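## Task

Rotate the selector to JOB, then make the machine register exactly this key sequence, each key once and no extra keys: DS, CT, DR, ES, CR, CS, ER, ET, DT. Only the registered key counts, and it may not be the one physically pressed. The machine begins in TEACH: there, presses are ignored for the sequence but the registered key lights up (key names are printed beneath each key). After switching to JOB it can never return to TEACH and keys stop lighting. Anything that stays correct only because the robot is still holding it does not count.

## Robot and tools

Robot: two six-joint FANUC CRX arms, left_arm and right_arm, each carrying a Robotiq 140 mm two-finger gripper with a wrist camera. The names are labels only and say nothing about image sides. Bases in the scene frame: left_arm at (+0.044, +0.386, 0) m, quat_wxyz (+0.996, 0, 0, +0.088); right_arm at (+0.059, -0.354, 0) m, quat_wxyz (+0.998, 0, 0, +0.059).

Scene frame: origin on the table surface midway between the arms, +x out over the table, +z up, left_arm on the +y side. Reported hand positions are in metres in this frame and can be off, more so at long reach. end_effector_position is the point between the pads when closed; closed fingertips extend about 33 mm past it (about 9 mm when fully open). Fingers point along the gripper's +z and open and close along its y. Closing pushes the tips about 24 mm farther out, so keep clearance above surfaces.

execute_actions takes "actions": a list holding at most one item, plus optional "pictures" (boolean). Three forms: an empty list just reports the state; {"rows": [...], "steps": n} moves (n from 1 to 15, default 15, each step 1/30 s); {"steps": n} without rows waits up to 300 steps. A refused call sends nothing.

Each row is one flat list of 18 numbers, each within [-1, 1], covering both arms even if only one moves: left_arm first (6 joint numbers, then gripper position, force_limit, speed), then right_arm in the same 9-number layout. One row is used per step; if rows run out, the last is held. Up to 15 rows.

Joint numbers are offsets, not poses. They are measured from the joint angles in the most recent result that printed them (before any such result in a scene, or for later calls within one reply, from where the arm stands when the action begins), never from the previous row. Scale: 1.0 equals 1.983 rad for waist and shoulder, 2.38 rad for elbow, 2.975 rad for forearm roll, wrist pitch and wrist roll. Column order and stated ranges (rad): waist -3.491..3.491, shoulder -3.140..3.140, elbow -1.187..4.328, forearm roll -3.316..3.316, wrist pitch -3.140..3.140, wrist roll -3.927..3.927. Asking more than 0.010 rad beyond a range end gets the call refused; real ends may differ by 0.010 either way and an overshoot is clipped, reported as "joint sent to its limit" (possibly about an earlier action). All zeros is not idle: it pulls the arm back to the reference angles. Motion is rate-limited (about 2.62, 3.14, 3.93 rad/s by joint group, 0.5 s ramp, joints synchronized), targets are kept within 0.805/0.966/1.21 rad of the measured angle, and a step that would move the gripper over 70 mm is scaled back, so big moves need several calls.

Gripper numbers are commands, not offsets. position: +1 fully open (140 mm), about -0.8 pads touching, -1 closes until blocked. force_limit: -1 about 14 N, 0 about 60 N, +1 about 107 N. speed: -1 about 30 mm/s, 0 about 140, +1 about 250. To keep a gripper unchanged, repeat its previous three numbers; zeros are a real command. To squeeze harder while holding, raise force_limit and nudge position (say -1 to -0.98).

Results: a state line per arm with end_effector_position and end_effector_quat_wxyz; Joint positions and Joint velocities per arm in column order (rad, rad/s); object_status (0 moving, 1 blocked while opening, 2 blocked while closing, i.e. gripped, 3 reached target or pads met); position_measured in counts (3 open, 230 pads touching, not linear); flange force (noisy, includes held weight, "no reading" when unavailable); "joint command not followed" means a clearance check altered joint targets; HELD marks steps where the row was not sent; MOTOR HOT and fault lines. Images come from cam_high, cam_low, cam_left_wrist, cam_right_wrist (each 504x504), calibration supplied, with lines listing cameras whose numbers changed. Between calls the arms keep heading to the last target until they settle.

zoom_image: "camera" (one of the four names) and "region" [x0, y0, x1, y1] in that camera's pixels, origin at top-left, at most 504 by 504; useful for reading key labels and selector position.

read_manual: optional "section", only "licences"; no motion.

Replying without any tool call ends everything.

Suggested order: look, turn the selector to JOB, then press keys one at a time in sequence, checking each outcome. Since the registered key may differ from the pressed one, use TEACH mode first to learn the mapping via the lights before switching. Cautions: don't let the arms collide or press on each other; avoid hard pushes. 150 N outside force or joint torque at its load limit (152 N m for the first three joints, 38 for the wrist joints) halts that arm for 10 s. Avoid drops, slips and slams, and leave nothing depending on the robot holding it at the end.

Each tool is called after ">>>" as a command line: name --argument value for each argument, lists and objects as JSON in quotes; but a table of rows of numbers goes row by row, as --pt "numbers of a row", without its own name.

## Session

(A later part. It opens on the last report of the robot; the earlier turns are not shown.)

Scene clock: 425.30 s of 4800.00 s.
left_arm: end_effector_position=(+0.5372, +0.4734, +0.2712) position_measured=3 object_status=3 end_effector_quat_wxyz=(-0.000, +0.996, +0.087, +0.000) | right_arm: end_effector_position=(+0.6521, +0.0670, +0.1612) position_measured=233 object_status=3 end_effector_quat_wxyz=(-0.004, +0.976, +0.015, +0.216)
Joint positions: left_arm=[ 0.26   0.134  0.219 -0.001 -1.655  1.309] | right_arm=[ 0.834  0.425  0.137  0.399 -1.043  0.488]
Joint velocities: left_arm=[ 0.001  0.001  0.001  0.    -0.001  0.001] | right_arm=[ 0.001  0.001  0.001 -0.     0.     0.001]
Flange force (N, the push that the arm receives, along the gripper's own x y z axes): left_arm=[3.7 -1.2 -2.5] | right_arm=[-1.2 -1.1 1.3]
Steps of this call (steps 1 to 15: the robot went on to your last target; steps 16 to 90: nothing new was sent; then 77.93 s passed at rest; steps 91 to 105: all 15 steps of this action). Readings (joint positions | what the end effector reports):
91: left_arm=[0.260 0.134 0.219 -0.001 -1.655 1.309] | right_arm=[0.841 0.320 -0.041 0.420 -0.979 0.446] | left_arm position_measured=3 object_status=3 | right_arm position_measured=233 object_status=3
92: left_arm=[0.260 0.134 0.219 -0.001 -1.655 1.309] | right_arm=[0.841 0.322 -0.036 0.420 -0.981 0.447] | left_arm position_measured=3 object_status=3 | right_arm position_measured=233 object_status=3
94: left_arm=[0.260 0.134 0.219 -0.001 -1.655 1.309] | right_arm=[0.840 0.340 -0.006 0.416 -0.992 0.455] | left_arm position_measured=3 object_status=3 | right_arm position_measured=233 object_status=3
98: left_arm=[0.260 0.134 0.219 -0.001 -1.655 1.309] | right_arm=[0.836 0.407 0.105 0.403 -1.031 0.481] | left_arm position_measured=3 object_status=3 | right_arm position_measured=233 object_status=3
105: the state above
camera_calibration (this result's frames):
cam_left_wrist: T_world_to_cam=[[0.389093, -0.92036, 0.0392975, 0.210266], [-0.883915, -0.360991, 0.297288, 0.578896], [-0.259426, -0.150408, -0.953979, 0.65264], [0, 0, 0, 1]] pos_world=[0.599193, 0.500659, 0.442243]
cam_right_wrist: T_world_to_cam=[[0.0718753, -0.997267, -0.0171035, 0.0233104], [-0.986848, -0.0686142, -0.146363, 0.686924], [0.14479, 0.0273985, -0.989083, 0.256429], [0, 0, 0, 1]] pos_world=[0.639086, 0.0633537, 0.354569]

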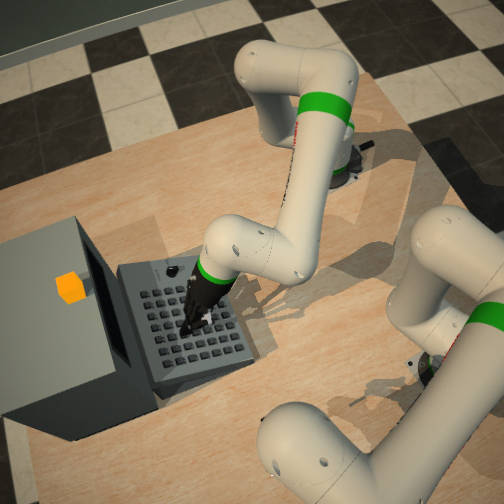

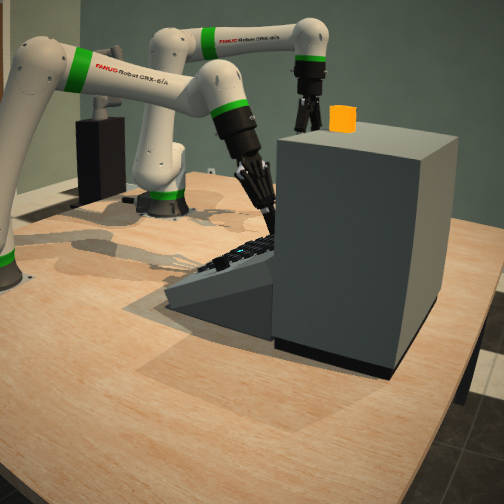

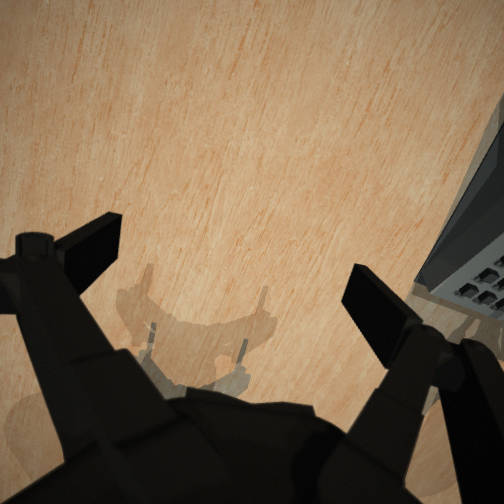

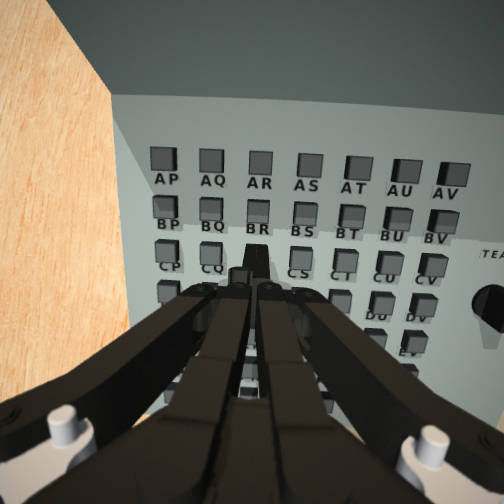

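>>> execute_actions --actions '[{"rows": [[0,0,0,0,0,0,1,0,0,-0.00089,0.0018,-0.00067,0.00026,0.00182,-0.00017,-1,0,0.5],[0,0,0,0,0,0,1,0,0,-0.00148,0.003,-0.00112,0.00043,0.00303,-0.00029,-1,0,0.5],[0,0,0,0,0,0,1,0,0,-0.00178,0.0036,-0.00134,0.00052,0.00364,-0.00035,-1,0,0.5],[0,0,0,0,0,0,1,0,0,-0.00207,0.0042,-0.00156,0.0006,0.00425,-0.00041,-1,0,0.5]], "steps": 10}]'

Scene clock: 464.73 s of 4800.00 s.
left_arm: end_effector_position=(+0.5372, +0.4734, +0.2712) position_measured=3 object_status=3 end_effector_quat_wxyz=(-0.000, +0.996, +0.087, +0.000) | right_arm: end_effector_position=(+0.6550, +0.0671, +0.1549) position_measured=233 object_status=3 end_effector_quat_wxyz=(-0.004, +0.976, +0.016, +0.216)
Joint positions: left_arm=[ 0.26   0.134  0.219 -0.001 -1.655  1.309] | right_arm=[ 0.83   0.434  0.133  0.4   -1.03   0.487]
Joint velocities: left_arm=[ 0.001  0.    -0.002 -0.     0.001  0.   ] | right_arm=[ 0.001  0.001 -0.001  0.     0.001 -0.002]
Flange force (N, the push that the arm receives, along the gripper's own x y z axes): left_arm=[1.9 -3.7 0.8] | right_arm=[-1.6 -2.2 -2.0]
Steps of this call (steps 1 to 15: the robot went on to your last target; steps 16 to 90: nothing new was sent; then 36.10 s passed at rest; steps 91 to 100: all 10 steps of this action). Readings (joint positions | what the end effector reports):
91: left_arm=[0.260 0.134 0.219 -0.001 -1.655 1.309] | right_arm=[0.834 0.426 0.137 0.399 -1.043 0.488] | left_arm position_measured=3 object_status=3 | right_arm position_measured=233 object_status=3
92: left_arm=[0.260 0.134 0.219 -0.001 -1.655 1.309] | right_arm=[0.833 0.427 0.137 0.399 -1.040 0.488] | left_arm position_measured=3 object_status=3 | right_arm position_measured=233 object_status=3
94: left_arm=[0.260 0.134 0.219 -0.001 -1.655 1.309] | right_arm=[0.832 0.431 0.135 0.400 -1.035 0.488] | left_arm position_measured=3 object_status=3 | right_arm position_measured=233 object_status=3
98: left_arm=[0.260 0.134 0.219 -0.001 -1.655 1.309] | right_arm=[0.830 0.434 0.133 0.400 -1.031 0.488] | left_arm position_measured=3 object_status=3 | right_arm position_measured=233 object_status=3
100: the state above
camera_calibration (this result's frames):
cam_left_wrist: T_world_to_cam=[[0.389093, -0.92036, 0.0392977, 0.210266], [-0.883915, -0.360991, 0.297288, 0.578896], [-0.259425, -0.150408, -0.953979, 0.65264], [0, 0, 0, 1]] pos_world=[0.599193, 0.500659, 0.442243]
cam_right_wrist: T_world_to_cam=[[0.0721018, -0.997251, -0.0170797, 0.02292], [-0.986829, -0.0688411, -0.146387, 0.688906], [0.144809, 0.0274096, -0.98908, 0.249769], [0, 0, 0, 1]] pos_world=[0.642011, 0.063436, 0.34828]

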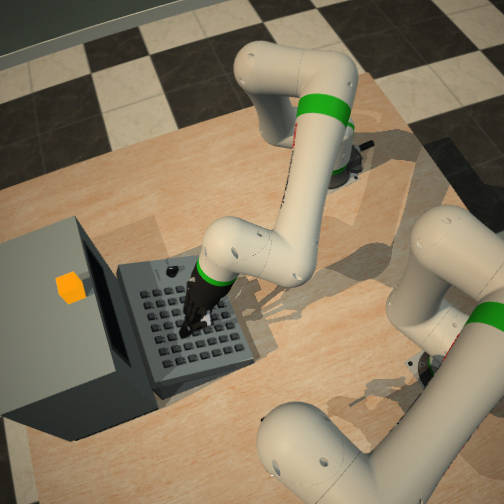

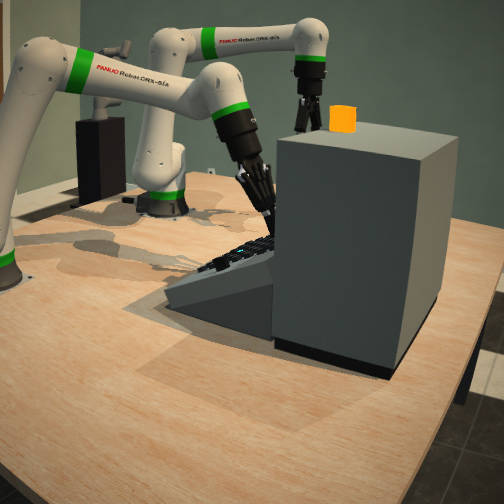

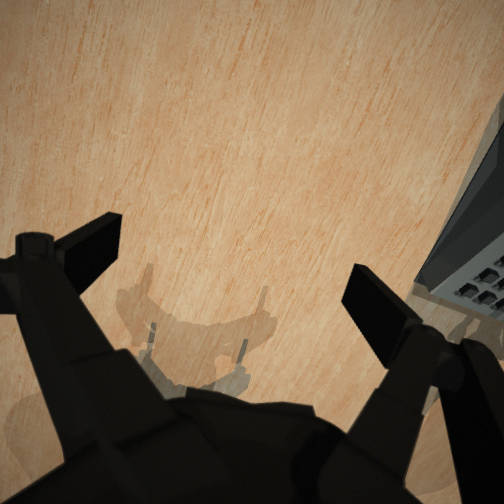

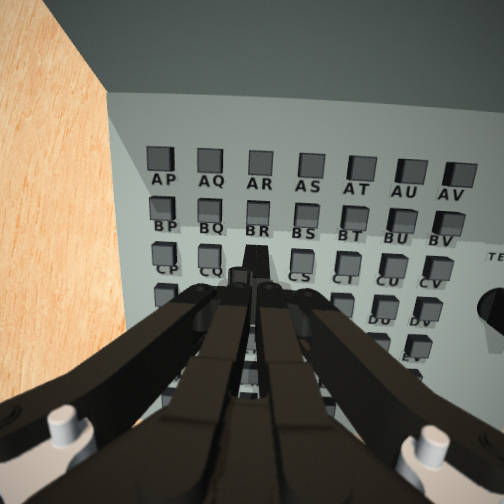

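>>> execute_actions --actions '[{"rows": [[0,0,0,0,0,0,1,0,0,-0.000237,0.00048,-0.000179,0.000069,0.000485,-0.000047,-1,0,0.5]], "steps": 8}]'

Scene clock: 468.57 s of 4800.00 s.
left_arm: end_effector_position=(+0.5372, +0.4734, +0.2712) position_measured=3 object_status=3 end_effector_quat_wxyz=(-0.000, +0.996, +0.087, +0.000) | right_arm: end_effector_position=(+0.6554, +0.0670, +0.1542) position_measured=233 object_status=3 end_effector_quat_wxyz=(-0.004, +0.976, +0.015, +0.216)
Joint positions: left_arm=[ 0.26   0.134  0.219 -0.001 -1.655  1.309] | right_arm=[ 0.83   0.435  0.133  0.401 -1.029  0.487]
Joint velocities: left_arm=[ 0.001 -0.001 -0.    -0.    -0.001 -0.001] | right_arm=[-0.001  0.001  0.002  0.     0.     0.001]
Flange force (N, the push that the arm receives, along the gripper's own x y z axes): left_arm=[3.8 -4.9 -3.1] | right_arm=[-1.2 -1.9 -2.2]
Steps of this call (steps 1 to 15: the robot went on to your last target; steps 16 to 90: nothing new was sent; then 0.57 s passed at rest; steps 91 to 98: all 8 steps of this action). Readings (joint positions | what the end effector reports):
91: left_arm=[0.260 0.134 0.219 -0.001 -1.655 1.309] | right_arm=[0.830 0.434 0.133 0.400 -1.030 0.487] | left_arm position_measured=3 object_status=3 | right_arm position_measured=233 object_status=3
92: left_arm=[0.260 0.134 0.219 -0.001 -1.655 1.309] | right_arm=[0.830 0.434 0.133 0.400 -1.030 0.487] | left_arm position_measured=3 object_status=3 | right_arm position_measured=233 object_status=3
94: left_arm=[0.260 0.134 0.219 -0.001 -1.655 1.309] | right_arm=[0.830 0.435 0.133 0.401 -1.029 0.487] | left_arm position_measured=3 object_status=3 | right_arm position_measured=233 object_status=3
98: the state above
camera_calibration (this result's frames):
cam_left_wrist: T_world_to_cam=[[0.389093, -0.92036, 0.0392976, 0.210266], [-0.883915, -0.360992, 0.297287, 0.578896], [-0.259425, -0.150408, -0.953979, 0.65264], [0, 0, 0, 1]] pos_world=[0.599193, 0.500659, 0.442243]
cam_right_wrist: T_world_to_cam=[[0.0720109, -0.997257, -0.017107, 0.0229441], [-0.986839, -0.0687479, -0.146364, 0.689115], [0.144786, 0.0274216, -0.989083, 0.249016], [0, 0, 0, 1]] pos_world=[0.642339, 0.063428, 0.347551]

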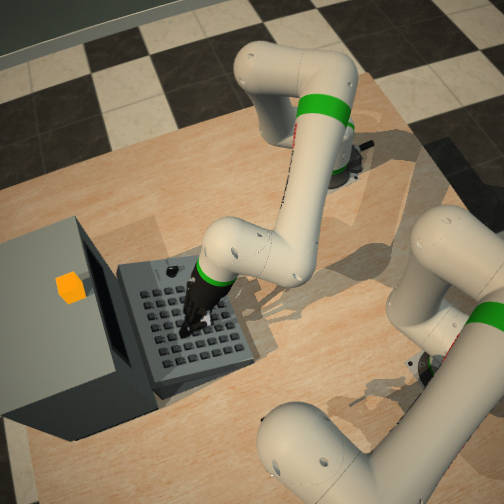

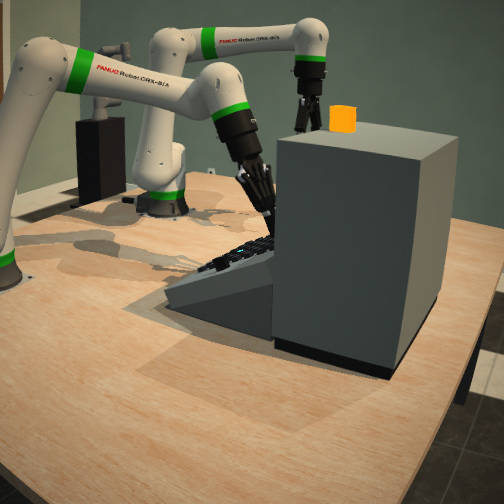

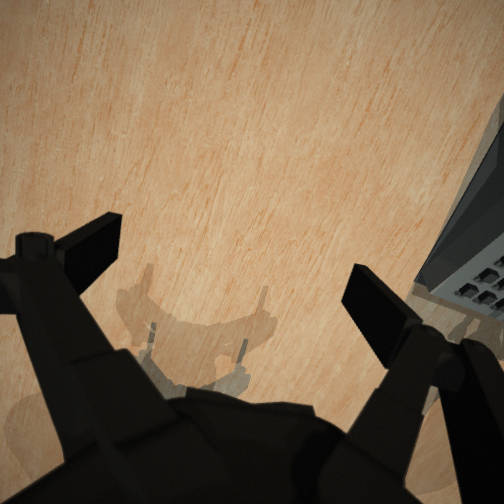

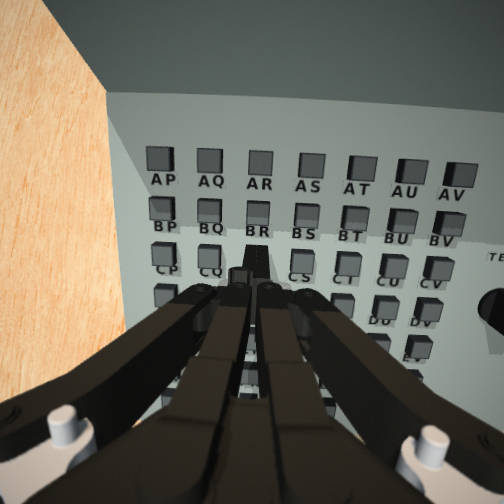

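>>> execute_actions --actions '[{"rows": [[0,0,0,0,0,0,1,0,0,-0.000237,0.00048,-0.000179,0.000069,0.000485,-0.000047,-1,0,0.5]], "steps": 8}]'

Scene clock: 472.47 s of 4800.00 s.
left_arm: end_effector_position=(+0.5372, +0.4734, +0.2712) position_measured=3 object_status=3 end_effector_quat_wxyz=(-0.000, +0.996, +0.087, +0.000) | right_arm: end_effector_position=(+0.6557, +0.0671, +0.1535) position_measured=233 object_status=3 end_effector_quat_wxyz=(-0.004, +0.976, +0.016, +0.216)
Joint positions: left_arm=[ 0.26   0.134  0.219 -0.001 -1.655  1.309] | right_arm=[ 0.829  0.436  0.132  0.401 -1.027  0.487]
Joint velocities: left_arm=[-0.001 -0.001  0.001 -0.     0.001  0.002] | right_arm=[ 0.     0.001 -0.001  0.     0.    -0.   ]
Flange force (N, the push that the arm receives, along the gripper's own x y z axes): left_arm=[1.5 -0.5 2.7] | right_arm=[-1.0 -1.3 -3.9]
Steps of this call (steps 1 to 15: the robot went on to your last target; steps 16 to 90: nothing new was sent; then 0.63 s passed at rest; steps 91 to 98: all 8 steps of this action). Readings (joint positions | what the end effector reports):
91: left_arm=[0.260 0.134 0.219 -0.001 -1.655 1.309] | right_arm=[0.830 0.435 0.133 0.401 -1.029 0.487] | left_arm position_measured=3 object_status=3 | right_arm position_measured=233 object_status=3
92: left_arm=[0.260 0.134 0.219 -0.001 -1.655 1.309] | right_arm=[0.830 0.435 0.133 0.401 -1.028 0.487] | left_arm position_measured=3 object_status=3 | right_arm position_measured=233 object_status=3
94: left_arm=[0.260 0.134 0.219 -0.001 -1.655 1.309] | right_arm=[0.829 0.436 0.132 0.401 -1.028 0.487] | left_arm position_measured=3 object_status=3 | right_arm position_measured=233 object_status=3
98: the state above
camera_calibration (this result's frames):
cam_left_wrist: T_world_to_cam=[[0.389093, -0.92036, 0.0392976, 0.210266], [-0.883915, -0.360991, 0.297287, 0.578896], [-0.259425, -0.150408, -0.953979, 0.65264], [0, 0, 0, 1]] pos_world=[0.599193, 0.500659, 0.442243]
cam_right_wrist: T_world_to_cam=[[0.0722262, -0.997243, -0.0170303, 0.022762], [-0.986822, -0.0689718, -0.146374, 0.689345], [0.144796, 0.0273779, -0.989083, 0.248266], [0, 0, 0, 1]] pos_world=[0.642669, 0.0634476, 0.346846]

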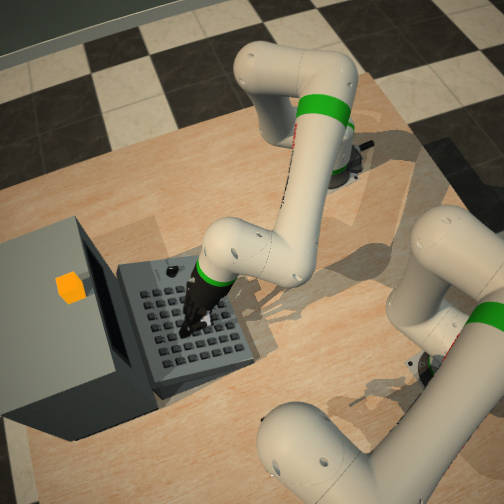

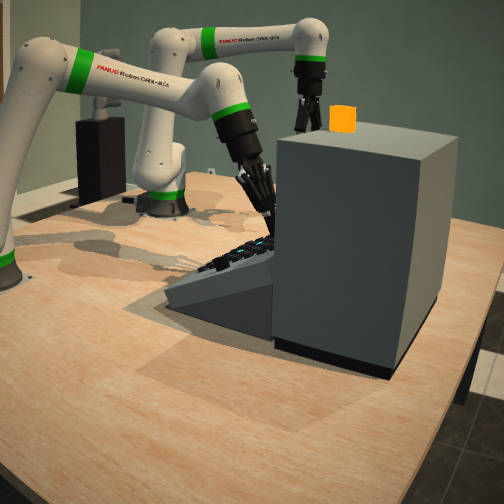

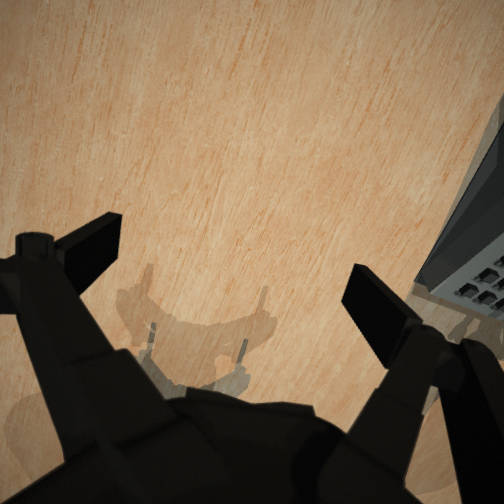

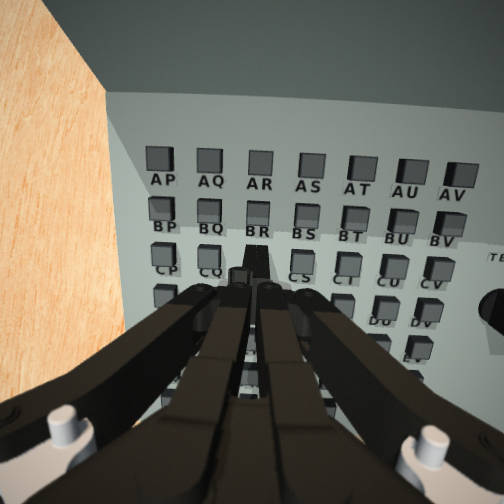

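>>> execute_actions --actions '[{"rows": [[0,0,0,0,0,0,1,0,0,-0.000237,0.00048,-0.000179,0.000069,0.000485,-0.000047,-1,0,0.5]], "steps": 8}]' --pictures false

>>> zoom_image --camera "cam_low" --region '[190, 215, 290, 285]'

Scene clock: 479.20 s of 4800.00 s.
left_arm: end_effector_position=(+0.5372, +0.4734, +0.2712) position_measured=3 object_status=3 end_effector_quat_wxyz=(-0.000, +0.996, +0.087, +0.000) | right_arm: end_effector_position=(+0.6560, +0.0671, +0.1529) position_measured=233 object_status=3 end_effector_quat_wxyz=(-0.004, +0.976, +0.016, +0.216)
Joint positions: left_arm=[ 0.26   0.134  0.219 -0.001 -1.655  1.309] | right_arm=[ 0.829  0.436  0.132  0.401 -1.026  0.487]
Joint velocities: left_arm=[-0.001 -0.001 -0.002  0.     0.     0.001] | right_arm=[ 0.     0.001 -0.004  0.     0.001  0.   ]
Flange force (N, the push that the arm receives, along the gripper's own x y z axes): left_arm=[5.2 -0.8 0.2] | right_arm=[-9.9 5.1 -37.9]
Steps of this call (steps 1 to 15: the robot went on to your last target; steps 16 to 90: nothing new was sent; then 3.47 s passed at rest; steps 91 to 98: all 8 steps of this action). Readings (joint positions | what the end effector reports):
91: left_arm=[0.260 0.134 0.219 -0.001 -1.655 1.309] | right_arm=[0.829 0.436 0.132 0.401 -1.027 0.487] | left_arm position_measured=3 object_status=3 | right_arm position_measured=233 object_status=3
92: left_arm=[0.260 0.134 0.219 -0.001 -1.655 1.309] | right_arm=[0.829 0.436 0.132 0.401 -1.027 0.487] | left_arm position_measured=3 object_status=3 | right_arm position_measured=233 object_status=3
94: left_arm=[0.260 0.134 0.219 -0.001 -1.655 1.309] | right_arm=[0.829 0.436 0.132 0.401 -1.026 0.487] | left_arm position_measured=3 object_status=3 | right_arm position_measured=233 object_status=3
98: the state above

Region (190, 215, 290, 285) of cam_low's 504x504 image, scaled by 5.040, with more detail than that image has; it fills the top 353 rows of this view, and the rest is white.

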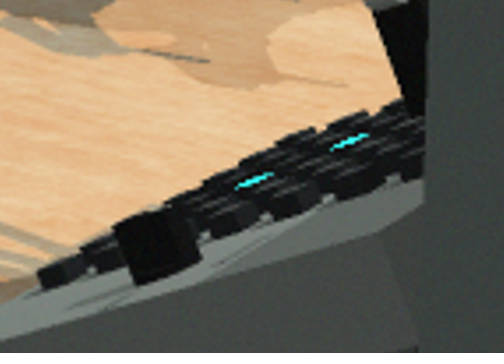

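Lift off 8 mm first.

>>> execute_actions --actions '[{"rows": [[0,0,0,0,0,0,1,0,0,0.00237,-0.0048,0.00179,-0.00069,-0.00485,0.00047,-1,0,0.5]], "steps": 9}]' --pictures false

Scene clock: 482.47 s of 4800.00 s.
left_arm: end_effector_position=(+0.5372, +0.4734, +0.2712) position_measured=3 object_status=3 end_effector_quat_wxyz=(-0.000, +0.996, +0.087, +0.000) | right_arm: end_effector_position=(+0.6527, +0.0670, +0.1600) position_measured=233 object_status=3 end_effector_quat_wxyz=(-0.004, +0.976, +0.016, +0.216)
Joint positions: left_arm=[ 0.26   0.134  0.219 -0.001 -1.655  1.309] | right_arm=[ 0.833  0.427  0.136  0.399 -1.04   0.488]
Joint velocities: left_arm=[ 0.     0.     0.    -0.     0.001 -0.001] | right_arm=[ 0.002 -0.003  0.001  0.    -0.002  0.   ]
Flange force (N, the push that the arm receives, along the gripper's own x y z axes): left_arm=[1.8 1.7 0.4] | right_arm=[0.2 -3.1 2.3]
Steps of this call (steps 1 to 15: the robot went on to your last target; steps 16 to 89: nothing new was sent; steps 90 to 98: all 9 steps of this action). Readings (joint positions | what the end effector reports):
90: left_arm=[0.260 0.134 0.219 -0.001 -1.655 1.309] | right_arm=[0.829 0.436 0.132 0.401 -1.026 0.487] | left_arm position_measured=3 object_status=3 | right_arm position_measured=233 object_status=3
91: left_arm=[0.260 0.134 0.219 -0.001 -1.655 1.309] | right_arm=[0.830 0.434 0.133 0.400 -1.030 0.488] | left_arm position_measured=3 object_status=3 | right_arm position_measured=233 object_status=3
93: left_arm=[0.260 0.134 0.219 -0.001 -1.655 1.309] | right_arm=[0.833 0.429 0.135 0.399 -1.038 0.488] | left_arm position_measured=3 object_status=3 | right_arm position_measured=233 object_status=3
97: left_arm=[0.260 0.134 0.219 -0.001 -1.655 1.309] | right_arm=[0.833 0.427 0.136 0.399 -1.040 0.488] | left_arm position_measured=3 object_status=3 | right_arm position_measured=233 object_status=3
98: the state above

>>> zoom_image --camera "cam_right_wrist" --region '[190, 190, 330, 300]'

Region (190, 190, 330, 300) of cam_right_wrist's 504x504 image, scaled by 3.600, with more detail than that image has; it fills the top 396 rows of this view, and the rest is white.

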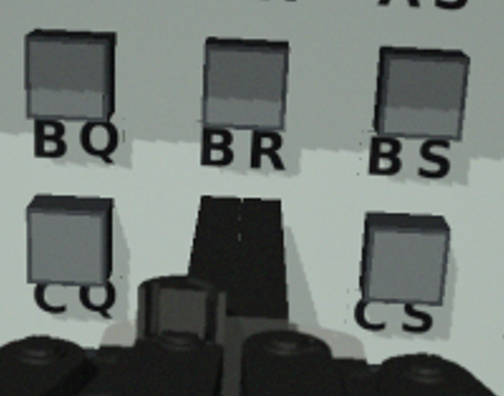

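>>> execute_actions --actions '[{"rows": [[0,0,0,0,0,0,1,0,0,-0.01866,-0.02618,-0.02845,-0.00155,0.00956,0.01029,-1,0,0.5]], "steps": 13}]'

Scene clock: 594.63 s of 4800.00 s.
left_arm: end_effector_position=(+0.5372, +0.4734, +0.2712) position_measured=3 object_status=3 end_effector_quat_wxyz=(-0.000, +0.996, +0.087, +0.000) | right_arm: end_effector_position=(+0.6553, +0.0335, +0.1611) position_measured=233 object_status=3 end_effector_quat_wxyz=(-0.004, +0.976, +0.016, +0.216)
Joint positions: left_arm=[ 0.26   0.134  0.219 -0.001 -1.655  1.309] | right_arm=[ 0.797  0.375  0.068  0.394 -1.012  0.519]
Joint velocities: left_arm=[-0.001 -0.001  0.002 -0.     0.001  0.001] | right_arm=[-0.001  0.    -0.001  0.    -0.    -0.   ]
Flange force (N, the push that the arm receives, along the gripper's own x y z axes): left_arm=[2.1 -0.8 1.1] | right_arm=[-2.2 -1.0 0.5]
Steps of this call (steps 1 to 15: the robot went on to your last target; steps 16 to 90: nothing new was sent; then 108.73 s passed at rest; steps 91 to 103: all 13 steps of this action). Readings (joint positions | what the end effector reports):
91: left_arm=[0.260 0.134 0.219 -0.001 -1.655 1.309] | right_arm=[0.833 0.427 0.136 0.399 -1.041 0.489] | left_arm position_measured=3 object_status=3 | right_arm position_measured=233 object_status=3
92: left_arm=[0.260 0.134 0.219 -0.001 -1.655 1.309] | right_arm=[0.831 0.423 0.131 0.399 -1.039 0.491] | left_arm position_measured=3 object_status=3 | right_arm position_measured=233 object_status=3
94: left_arm=[0.260 0.134 0.219 -0.001 -1.655 1.309] | right_arm=[0.815 0.401 0.102 0.397 -1.026 0.504] | left_arm position_measured=3 object_status=3 | right_arm position_measured=233 object_status=3
98: left_arm=[0.260 0.134 0.219 -0.001 -1.655 1.309] | right_arm=[0.797 0.375 0.069 0.394 -1.012 0.519] | left_arm position_measured=3 object_status=3 | right_arm position_measured=233 object_status=3
103: the state above
camera_calibration (this result's frames):
cam_left_wrist: T_world_to_cam=[[0.389093, -0.92036, 0.0392977, 0.210266], [-0.883915, -0.360991, 0.297288, 0.578896], [-0.259426, -0.150408, -0.953979, 0.65264], [0, 0, 0, 1]] pos_world=[0.599193, 0.500659, 0.442243]
cam_right_wrist: T_world_to_cam=[[0.0720463, -0.997257, -0.0169366, -0.0104032], [-0.986762, -0.0687939, -0.146861, 0.687809], [0.145293, 0.0272931, -0.989012, 0.256436], [0, 0, 0, 1]] pos_world=[0.642195, 0.0299434, 0.354454]

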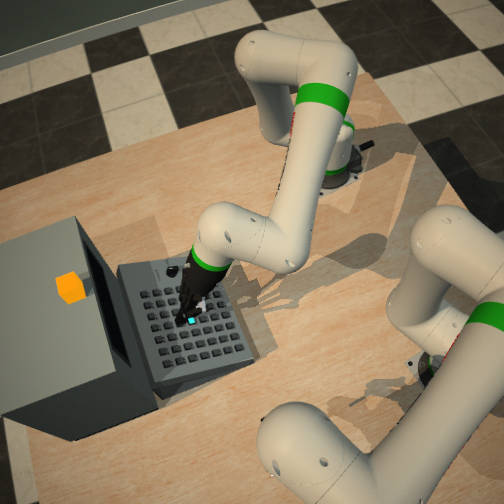

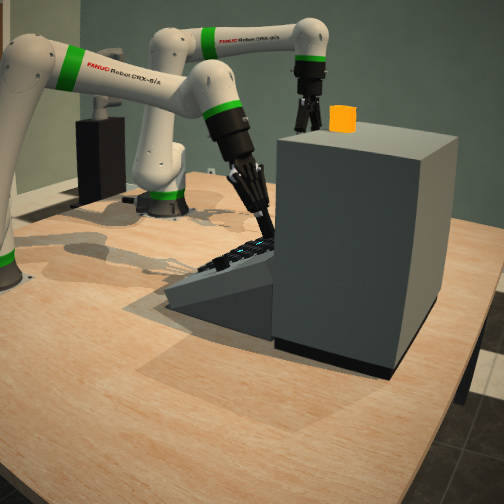

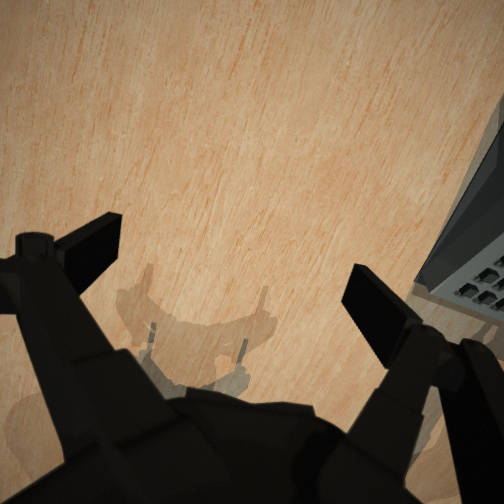

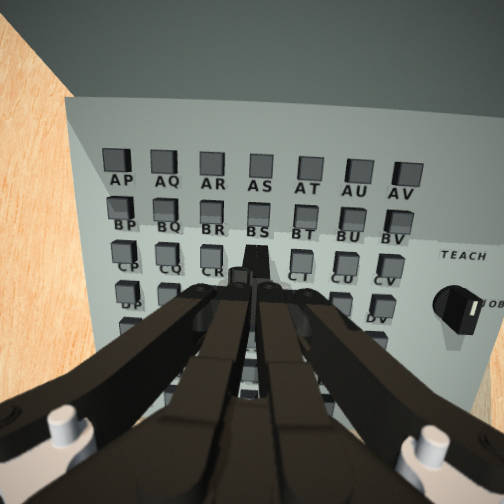

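>>> execute_actions --actions '[{"rows": [[0,0,0,0,0,0,1,0,0,-0.0009,0.0019,-0.00066,0.00028,0.00188,-0.00019,-1,0,0.5],[0,0,0,0,0,0,1,0,0,-0.00147,0.00308,-0.00108,0.00046,0.00305,-0.0003,-1,0,0.5],[0,0,0,0,0,0,1,0,0,-0.00181,0.00379,-0.00133,0.00057,0.00375,-0.00037,-1,0,0.5],[0,0,0,0,0,0,1,0,0,-0.00203,0.00427,-0.00149,0.00064,0.00422,-0.00042,-1,0,0.5],[0,0,0,0,0,0,1,0,0,-0.00217,0.00455,-0.00159,0.00068,0.0045,-0.00045,-1,0,0.5],[0,0,0,0,0,0,1,0,0,-0.002259,0.004739,-0.001658,0.000709,0.004692,-0.000467,-1,0,0.5]], "steps": 12}]'

Scene clock: 649.87 s of 4800.00 s.
left_arm: end_effector_position=(+0.5372, +0.4734, +0.2712) position_measured=3 object_status=3 end_effector_quat_wxyz=(-0.000, +0.996, +0.087, +0.000) | right_arm: end_effector_position=(+0.6585, +0.0336, +0.1543) position_measured=233 object_status=3 end_effector_quat_wxyz=(-0.004, +0.976, +0.016, +0.216)
Joint positions: left_arm=[ 0.26   0.134  0.219 -0.001 -1.655  1.309] | right_arm=[ 0.792  0.385  0.065  0.397 -0.998  0.518]
Joint velocities: left_arm=[ 0.    -0.    -0.     0.     0.001  0.   ] | right_arm=[-0.     0.001  0.    -0.     0.    -0.001]
Flange force (N, the push that the arm receives, along the gripper's own x y z axes): left_arm=[1.4 0.6 -2.0] | right_arm=[0.5 -1.4 -4.8]
Steps of this call (steps 1 to 15: the robot went on to your last target; steps 16 to 90: nothing new was sent; then 51.83 s passed at rest; steps 91 to 102: all 12 steps of this action). Readings (joint positions | what the end effector reports):
91: left_arm=[0.260 0.134 0.219 -0.001 -1.655 1.309] | right_arm=[0.796 0.375 0.068 0.394 -1.012 0.519] | left_arm position_measured=3 object_status=3 | right_arm position_measured=233 object_status=3
92: left_arm=[0.260 0.134 0.219 -0.001 -1.655 1.309] | right_arm=[0.796 0.376 0.068 0.394 -1.009 0.519] | left_arm position_measured=3 object_status=3 | right_arm position_measured=233 object_status=3
94: left_arm=[0.260 0.134 0.219 -0.001 -1.655 1.309] | right_arm=[0.794 0.381 0.066 0.396 -1.004 0.519] | left_arm position_measured=3 object_status=3 | right_arm position_measured=233 object_status=3
98: left_arm=[0.260 0.134 0.219 -0.001 -1.655 1.309] | right_arm=[0.792 0.384 0.065 0.396 -0.999 0.518] | left_arm position_measured=3 object_status=3 | right_arm position_measured=233 object_status=3
102: the state above
camera_calibration (this result's frames):
cam_left_wrist: T_world_to_cam=[[0.389093, -0.92036, 0.0392977, 0.210266], [-0.883915, -0.360991, 0.297288, 0.578896], [-0.259425, -0.150408, -0.953979, 0.65264], [0, 0, 0, 1]] pos_world=[0.599193, 0.500659, 0.442243]
cam_right_wrist: T_world_to_cam=[[0.0721769, -0.997248, -0.0169506, -0.0107627], [-0.986747, -0.06892, -0.1469, 0.689945], [0.145328, 0.0273287, -0.989006, 0.249237], [0, 0, 0, 1]] pos_world=[0.645357, 0.0300066, 0.347668]

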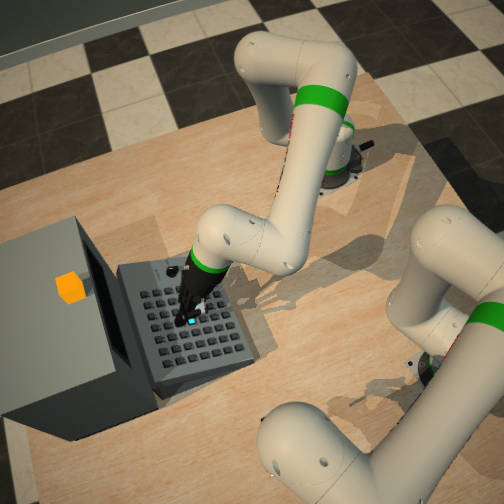

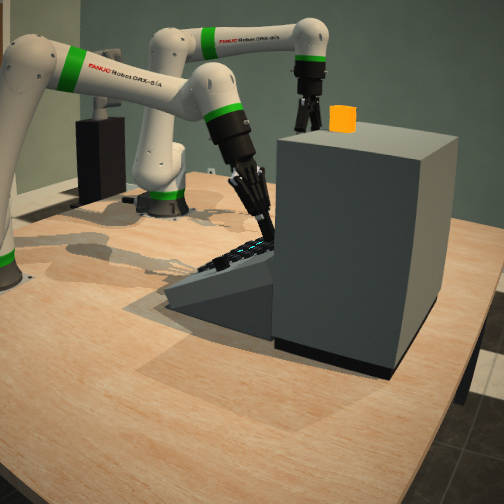

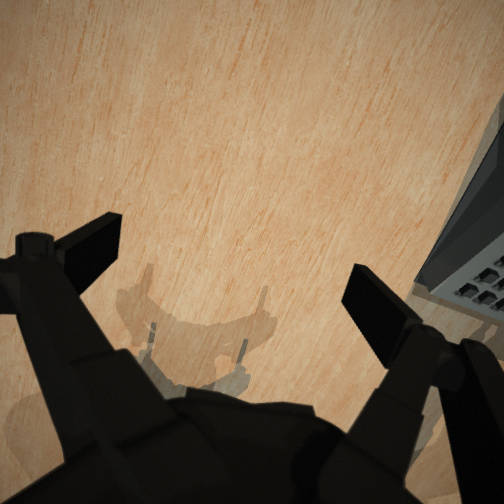

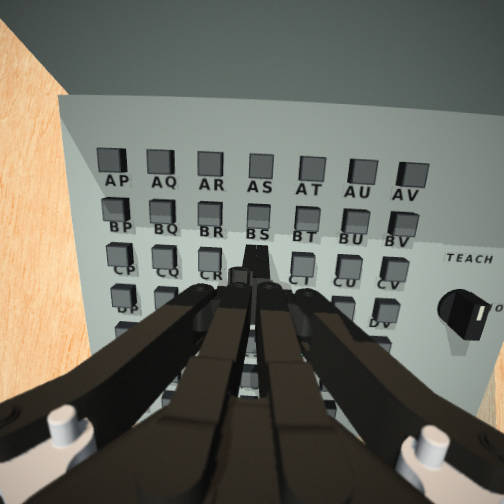

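>>> zoom_image --camera "cam_low" --region '[190, 215, 290, 285]'

Region (190, 215, 290, 285) of cam_low's 504x504 image, scaled by 5.040, with more detail than that image has; it fills the top 353 rows of this view, and the rest is white.

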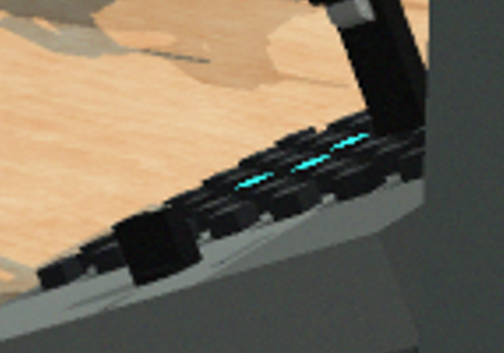

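>>> execute_actions --actions '[{"rows": [[0,0,0,0,0,0,1,0,0,-0.00012,0.000251,-0.000088,0.000038,0.000249,-0.000025,-1,0,0.5]], "steps": 7}]' --pictures false

>>> execute_actions --actions '[{"rows": [[0,0,0,0,0,0,1,0,0,0.002394,-0.005022,0.001756,-0.000751,-0.004971,0.000495,-1,0,0.5],[0,0,0,0,0,0,1,0,0,0.002394,-0.005022,0.001756,-0.000751,-0.004971,0.000495,-1,0,0.5],[0,0,0,0,0,0,1,0,0,0.002394,-0.005022,0.001756,-0.000751,-0.004971,0.000495,-1,0,0.5],[0,0,0,0,0,0,1,0,0,-0.017086,0.023458,0.051546,-0.008851,-0.019611,0.023085,-1,0,0.5]], "steps": 15}]' --pictures false

Scene clock: 667.67 s of 4800.00 s.
left_arm: end_effector_position=(+0.5372, +0.4734, +0.2712) position_measured=3 object_status=3 end_effector_quat_wxyz=(-0.000, +0.996, +0.087, +0.000) | right_arm: end_effector_position=(+0.6586, +0.0336, +0.1540) position_measured=233 object_status=3 end_effector_quat_wxyz=(-0.004, +0.976, +0.016, +0.216)
Joint positions: left_arm=[ 0.26   0.134  0.219 -0.001 -1.655  1.309] | right_arm=[ 0.792  0.385  0.064  0.396 -0.997  0.518]
Joint velocities: left_arm=[-0.    -0.    -0.     0.     0.001  0.   ] | right_arm=[ 0.001  0.001 -0.    -0.     0.001  0.   ]
Flange force (N, the push that the arm receives, along the gripper's own x y z axes): left_arm=[2.3 -0.7 -0.7] | right_arm=[-3.9 1.5 -20.8]
Steps of this call (steps 1 to 15: the robot went on to your last target; steps 16 to 90: nothing new was sent; then 14.57 s passed at rest; steps 91 to 97: all 7 steps of this action). Readings (joint positions | what the end effector reports):
91: left_arm=[0.260 0.134 0.219 -0.001 -1.655 1.309] | right_arm=[0.792 0.385 0.065 0.396 -0.998 0.518] | left_arm position_measured=3 object_status=3 | right_arm position_measured=233 object_status=3
92: left_arm=[0.260 0.134 0.219 -0.001 -1.655 1.309] | right_arm=[0.792 0.385 0.064 0.396 -0.998 0.518] | left_arm position_measured=3 object_status=3 | right_arm position_measured=233 object_status=3
94: left_arm=[0.260 0.134 0.219 -0.001 -1.655 1.309] | right_arm=[0.792 0.385 0.064 0.396 -0.998 0.518] | left_arm position_measured=3 object_status=3 | right_arm position_measured=233 object_status=3
97: the state above

Scene clock: 668.17 s of 4800.00 s.
left_arm: end_effector_position=(+0.5372, +0.4734, +0.2712) position_measured=3 object_status=3 end_effector_quat_wxyz=(-0.000, +0.996, +0.087, +0.000) | right_arm: end_effector_position=(+0.6864, +0.0345, +0.1758) position_measured=233 object_status=3 end_effector_quat_wxyz=(-0.004, +0.976, +0.016, +0.216)
Joint positions: left_arm=[ 0.26   0.134  0.219 -0.001 -1.655  1.309] | right_arm=[ 0.758  0.431  0.187  0.37  -1.056  0.586]
Joint velocities: left_arm=[-0.     0.    -0.001  0.    -0.001  0.002] | right_arm=[-0.001 -0.     0.002  0.     0.     0.001]
Flange force (N, the push that the arm receives, along the gripper's own x y z axes): left_arm=[2.7 -4.6 1.9] | right_arm=[3.1 -2.2 -0.3]
Steps of this call (steps 1 to 15: all 15 steps of this action). Readings (joint positions | what the end effector reports):
1: left_arm=[0.260 0.134 0.219 -0.001 -1.655 1.309] | right_arm=[0.792 0.385 0.064 0.397 -0.998 0.518] | left_arm position_measured=3 object_status=3 | right_arm position_measured=233 object_status=3
2: left_arm=[0.260 0.134 0.219 -0.001 -1.655 1.309] | right_arm=[0.793 0.383 0.065 0.396 -1.001 0.518] | left_arm position_measured=3 object_status=3 | right_arm position_measured=233 object_status=3
4: left_arm=[0.260 0.134 0.219 -0.001 -1.655 1.309] | right_arm=[0.796 0.377 0.068 0.395 -1.010 0.518] | left_arm position_measured=3 object_status=3 | right_arm position_measured=233 object_status=3
8: left_arm=[0.260 0.134 0.219 -0.001 -1.655 1.309] | right_arm=[0.777 0.402 0.130 0.381 -1.038 0.554] | left_arm position_measured=3 object_status=3 | right_arm position_measured=233 object_status=3
15: the state above

>>> execute_actions --actions '[{"rows": [[0,0,0,0,0,0,1,0,0,-0.00078,0.00172,-0.0006,0.00019,0.0017,-0.00012,-1,0,0.5],[0,0,0,0,0,0,1,0,0,-0.00126,0.0028,-0.00097,0.00031,0.00276,-0.0002,-1,0,0.5],[0,0,0,0,0,0,1,0,0,-0.00155,0.00345,-0.0012,0.00038,0.0034,-0.00025,-1,0,0.5],[0,0,0,0,0,0,1,0,0,-0.00175,0.00388,-0.00134,0.00042,0.00383,-0.00028,-1,0,0.5],[0,0,0,0,0,0,1,0,0,-0.00187,0.00414,-0.00143,0.00045,0.00408,-0.0003,-1,0,0.5],[0,0,0,0,0,0,1,0,0,-0.001943,0.004312,-0.001494,0.00047,0.004252,-0.00031,-1,0,0.5]], "steps": 12}]'

>>> zoom_image --camera "cam_low" --region '[190, 215, 290, 285]'

Scene clock: 688.90 s of 4800.00 s.
left_arm: end_effector_position=(+0.5372, +0.4734, +0.2712) position_measured=3 object_status=3 end_effector_quat_wxyz=(-0.000, +0.996, +0.087, +0.000) | right_arm: end_effector_position=(+0.6894, +0.0346, +0.1694) position_measured=233 object_status=3 end_effector_quat_wxyz=(-0.004, +0.976, +0.016, +0.216)
Joint positions: left_arm=[ 0.26   0.134  0.219 -0.001 -1.655  1.309] | right_arm=[ 0.754  0.44   0.183  0.372 -1.043  0.586]
Joint velocities: left_arm=[-0.    -0.    -0.002 -0.     0.     0.   ] | right_arm=[-0.001  0.001 -0.001  0.     0.001 -0.002]
Flange force (N, the push that the arm receives, along the gripper's own x y z axes): left_arm=[4.4 0.1 -0.7] | right_arm=[-6.7 3.1 -11.7]
Steps of this call (steps 1 to 15: the robot went on to your last target; steps 16 to 90: nothing new was sent; then 17.33 s passed at rest; steps 91 to 102: all 12 steps of this action). Readings (joint positions | what the end effector reports):
91: left_arm=[0.260 0.134 0.219 -0.001 -1.655 1.309] | right_arm=[0.758 0.432 0.187 0.370 -1.056 0.586] | left_arm position_measured=3 object_status=3 | right_arm position_measured=233 object_status=3
92: left_arm=[0.260 0.134 0.219 -0.001 -1.655 1.309] | right_arm=[0.757 0.433 0.187 0.370 -1.054 0.586] | left_arm position_measured=3 object_status=3 | right_arm position_measured=233 object_status=3
94: left_arm=[0.260 0.134 0.219 -0.001 -1.655 1.309] | right_arm=[0.756 0.437 0.185 0.371 -1.048 0.586] | left_arm position_measured=3 object_status=3 | right_arm position_measured=233 object_status=3
98: left_arm=[0.260 0.134 0.219 -0.001 -1.655 1.309] | right_arm=[0.754 0.440 0.184 0.372 -1.044 0.586] | left_arm position_measured=3 object_status=3 | right_arm position_measured=233 object_status=3
102: the state above
camera_calibration (this result's frames):
cam_left_wrist: T_world_to_cam=[[0.389093, -0.92036, 0.0392976, 0.210266], [-0.883915, -0.360991, 0.297288, 0.578896], [-0.259426, -0.150408, -0.953979, 0.65264], [0, 0, 0, 1]] pos_world=[0.599193, 0.500659, 0.442243]
cam_right_wrist: T_world_to_cam=[[0.0723975, -0.997226, -0.0172884, -0.0118158], [-0.986763, -0.0690945, -0.14671, 0.722719], [0.145109, 0.027681, -0.989028, 0.259777], [0, 0, 0, 1]] pos_world=[0.676312, 0.030962, 0.362753]

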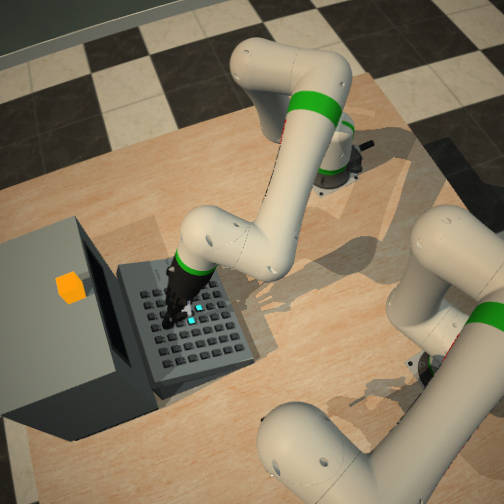

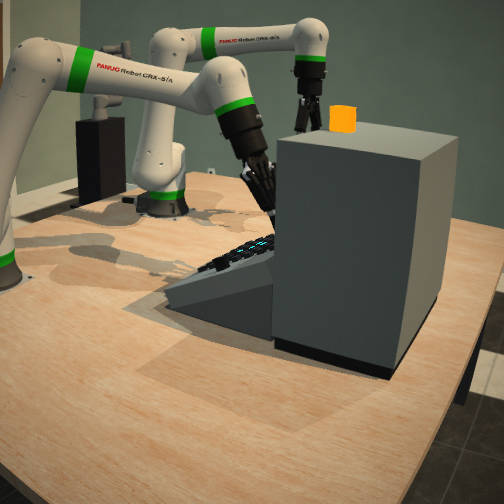

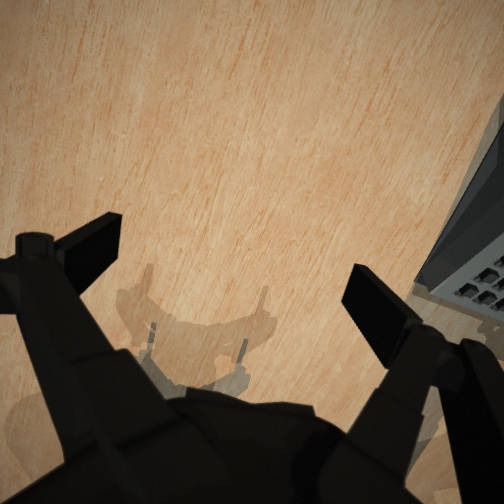

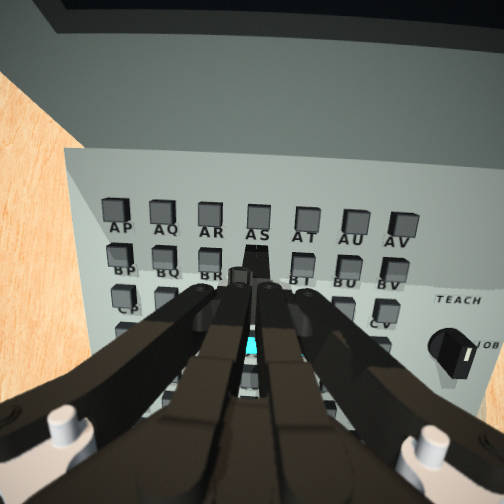

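Region (190, 215, 290, 285) of cam_low's 504x504 image, scaled by 5.040, with more detail than that image has; it fills the top 353 rows of this view, and the rest is white.

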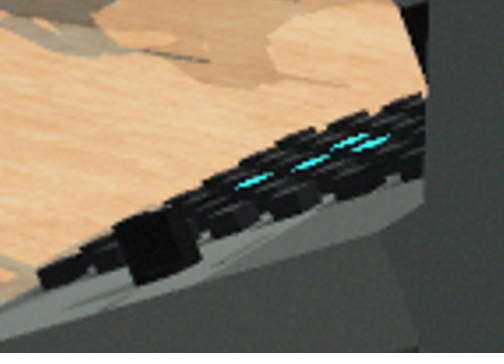

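>>> execute_actions --actions '[{"rows": [[0,0,0,0,0,0,1,0,0,0.002165,-0.004805,0.001665,-0.000524,-0.004738,0.000346,-1,0,0.5],[0,0,0,0,0,0,1,0,0,0.002165,-0.004805,0.001665,-0.000524,-0.004738,0.000346,-1,0,0.5],[0,0,0,0,0,0,1,0,0,0.002165,-0.004805,0.001665,-0.000524,-0.004738,0.000346,-1,0,0.5],[0,0,0,0,0,0,1,0,0,0.020259,0.022275,0.033165,0.001173,-0.015683,-0.009163,-1,0,0.5]], "steps": 14}]' --pictures false

Scene clock: 702.37 s of 4800.00 s.
left_arm: end_effector_position=(+0.5372, +0.4734, +0.2712) position_measured=3 object_status=3 end_effector_quat_wxyz=(-0.000, +0.996, +0.087, +0.000) | right_arm: end_effector_position=(+0.6846, +0.0681, +0.1767) position_measured=233 object_status=3 end_effector_quat_wxyz=(-0.004, +0.976, +0.016, +0.216)
Joint positions: left_arm=[ 0.26   0.134  0.219 -0.001 -1.655  1.309] | right_arm=[ 0.794  0.484  0.262  0.375 -1.09   0.558]
Joint velocities: left_arm=[ 0.     0.    -0.001  0.    -0.001  0.001] | right_arm=[ 0.001  0.001 -0.    -0.    -0.    -0.   ]
Flange force (N, the push that the arm receives, along the gripper's own x y z axes): left_arm=[6.6 0.4 -2.6] | right_arm=[2.9 -2.5 -0.5]
Steps of this call (steps 1 to 15: the robot went on to your last target; steps 16 to 90: nothing new was sent; then 10.00 s passed at rest; steps 91 to 104: all 14 steps of this action). Readings (joint positions | what the end effector reports):
91: left_arm=[0.260 0.134 0.219 -0.001 -1.655 1.309] | right_arm=[0.754 0.440 0.183 0.371 -1.043 0.585] | left_arm position_measured=3 object_status=3 | right_arm position_measured=233 object_status=3
92: left_arm=[0.260 0.134 0.219 -0.001 -1.655 1.309] | right_arm=[0.755 0.438 0.184 0.371 -1.048 0.585] | left_arm position_measured=3 object_status=3 | right_arm position_measured=233 object_status=3
94: left_arm=[0.260 0.134 0.219 -0.001 -1.655 1.309] | right_arm=[0.758 0.432 0.187 0.370 -1.056 0.585] | left_arm position_measured=3 object_status=3 | right_arm position_measured=233 object_status=3
98: left_arm=[0.260 0.134 0.219 -0.001 -1.655 1.309] | right_arm=[0.784 0.467 0.241 0.374 -1.081 0.566] | left_arm position_measured=3 object_status=3 | right_arm position_measured=233 object_status=3
104: the state above


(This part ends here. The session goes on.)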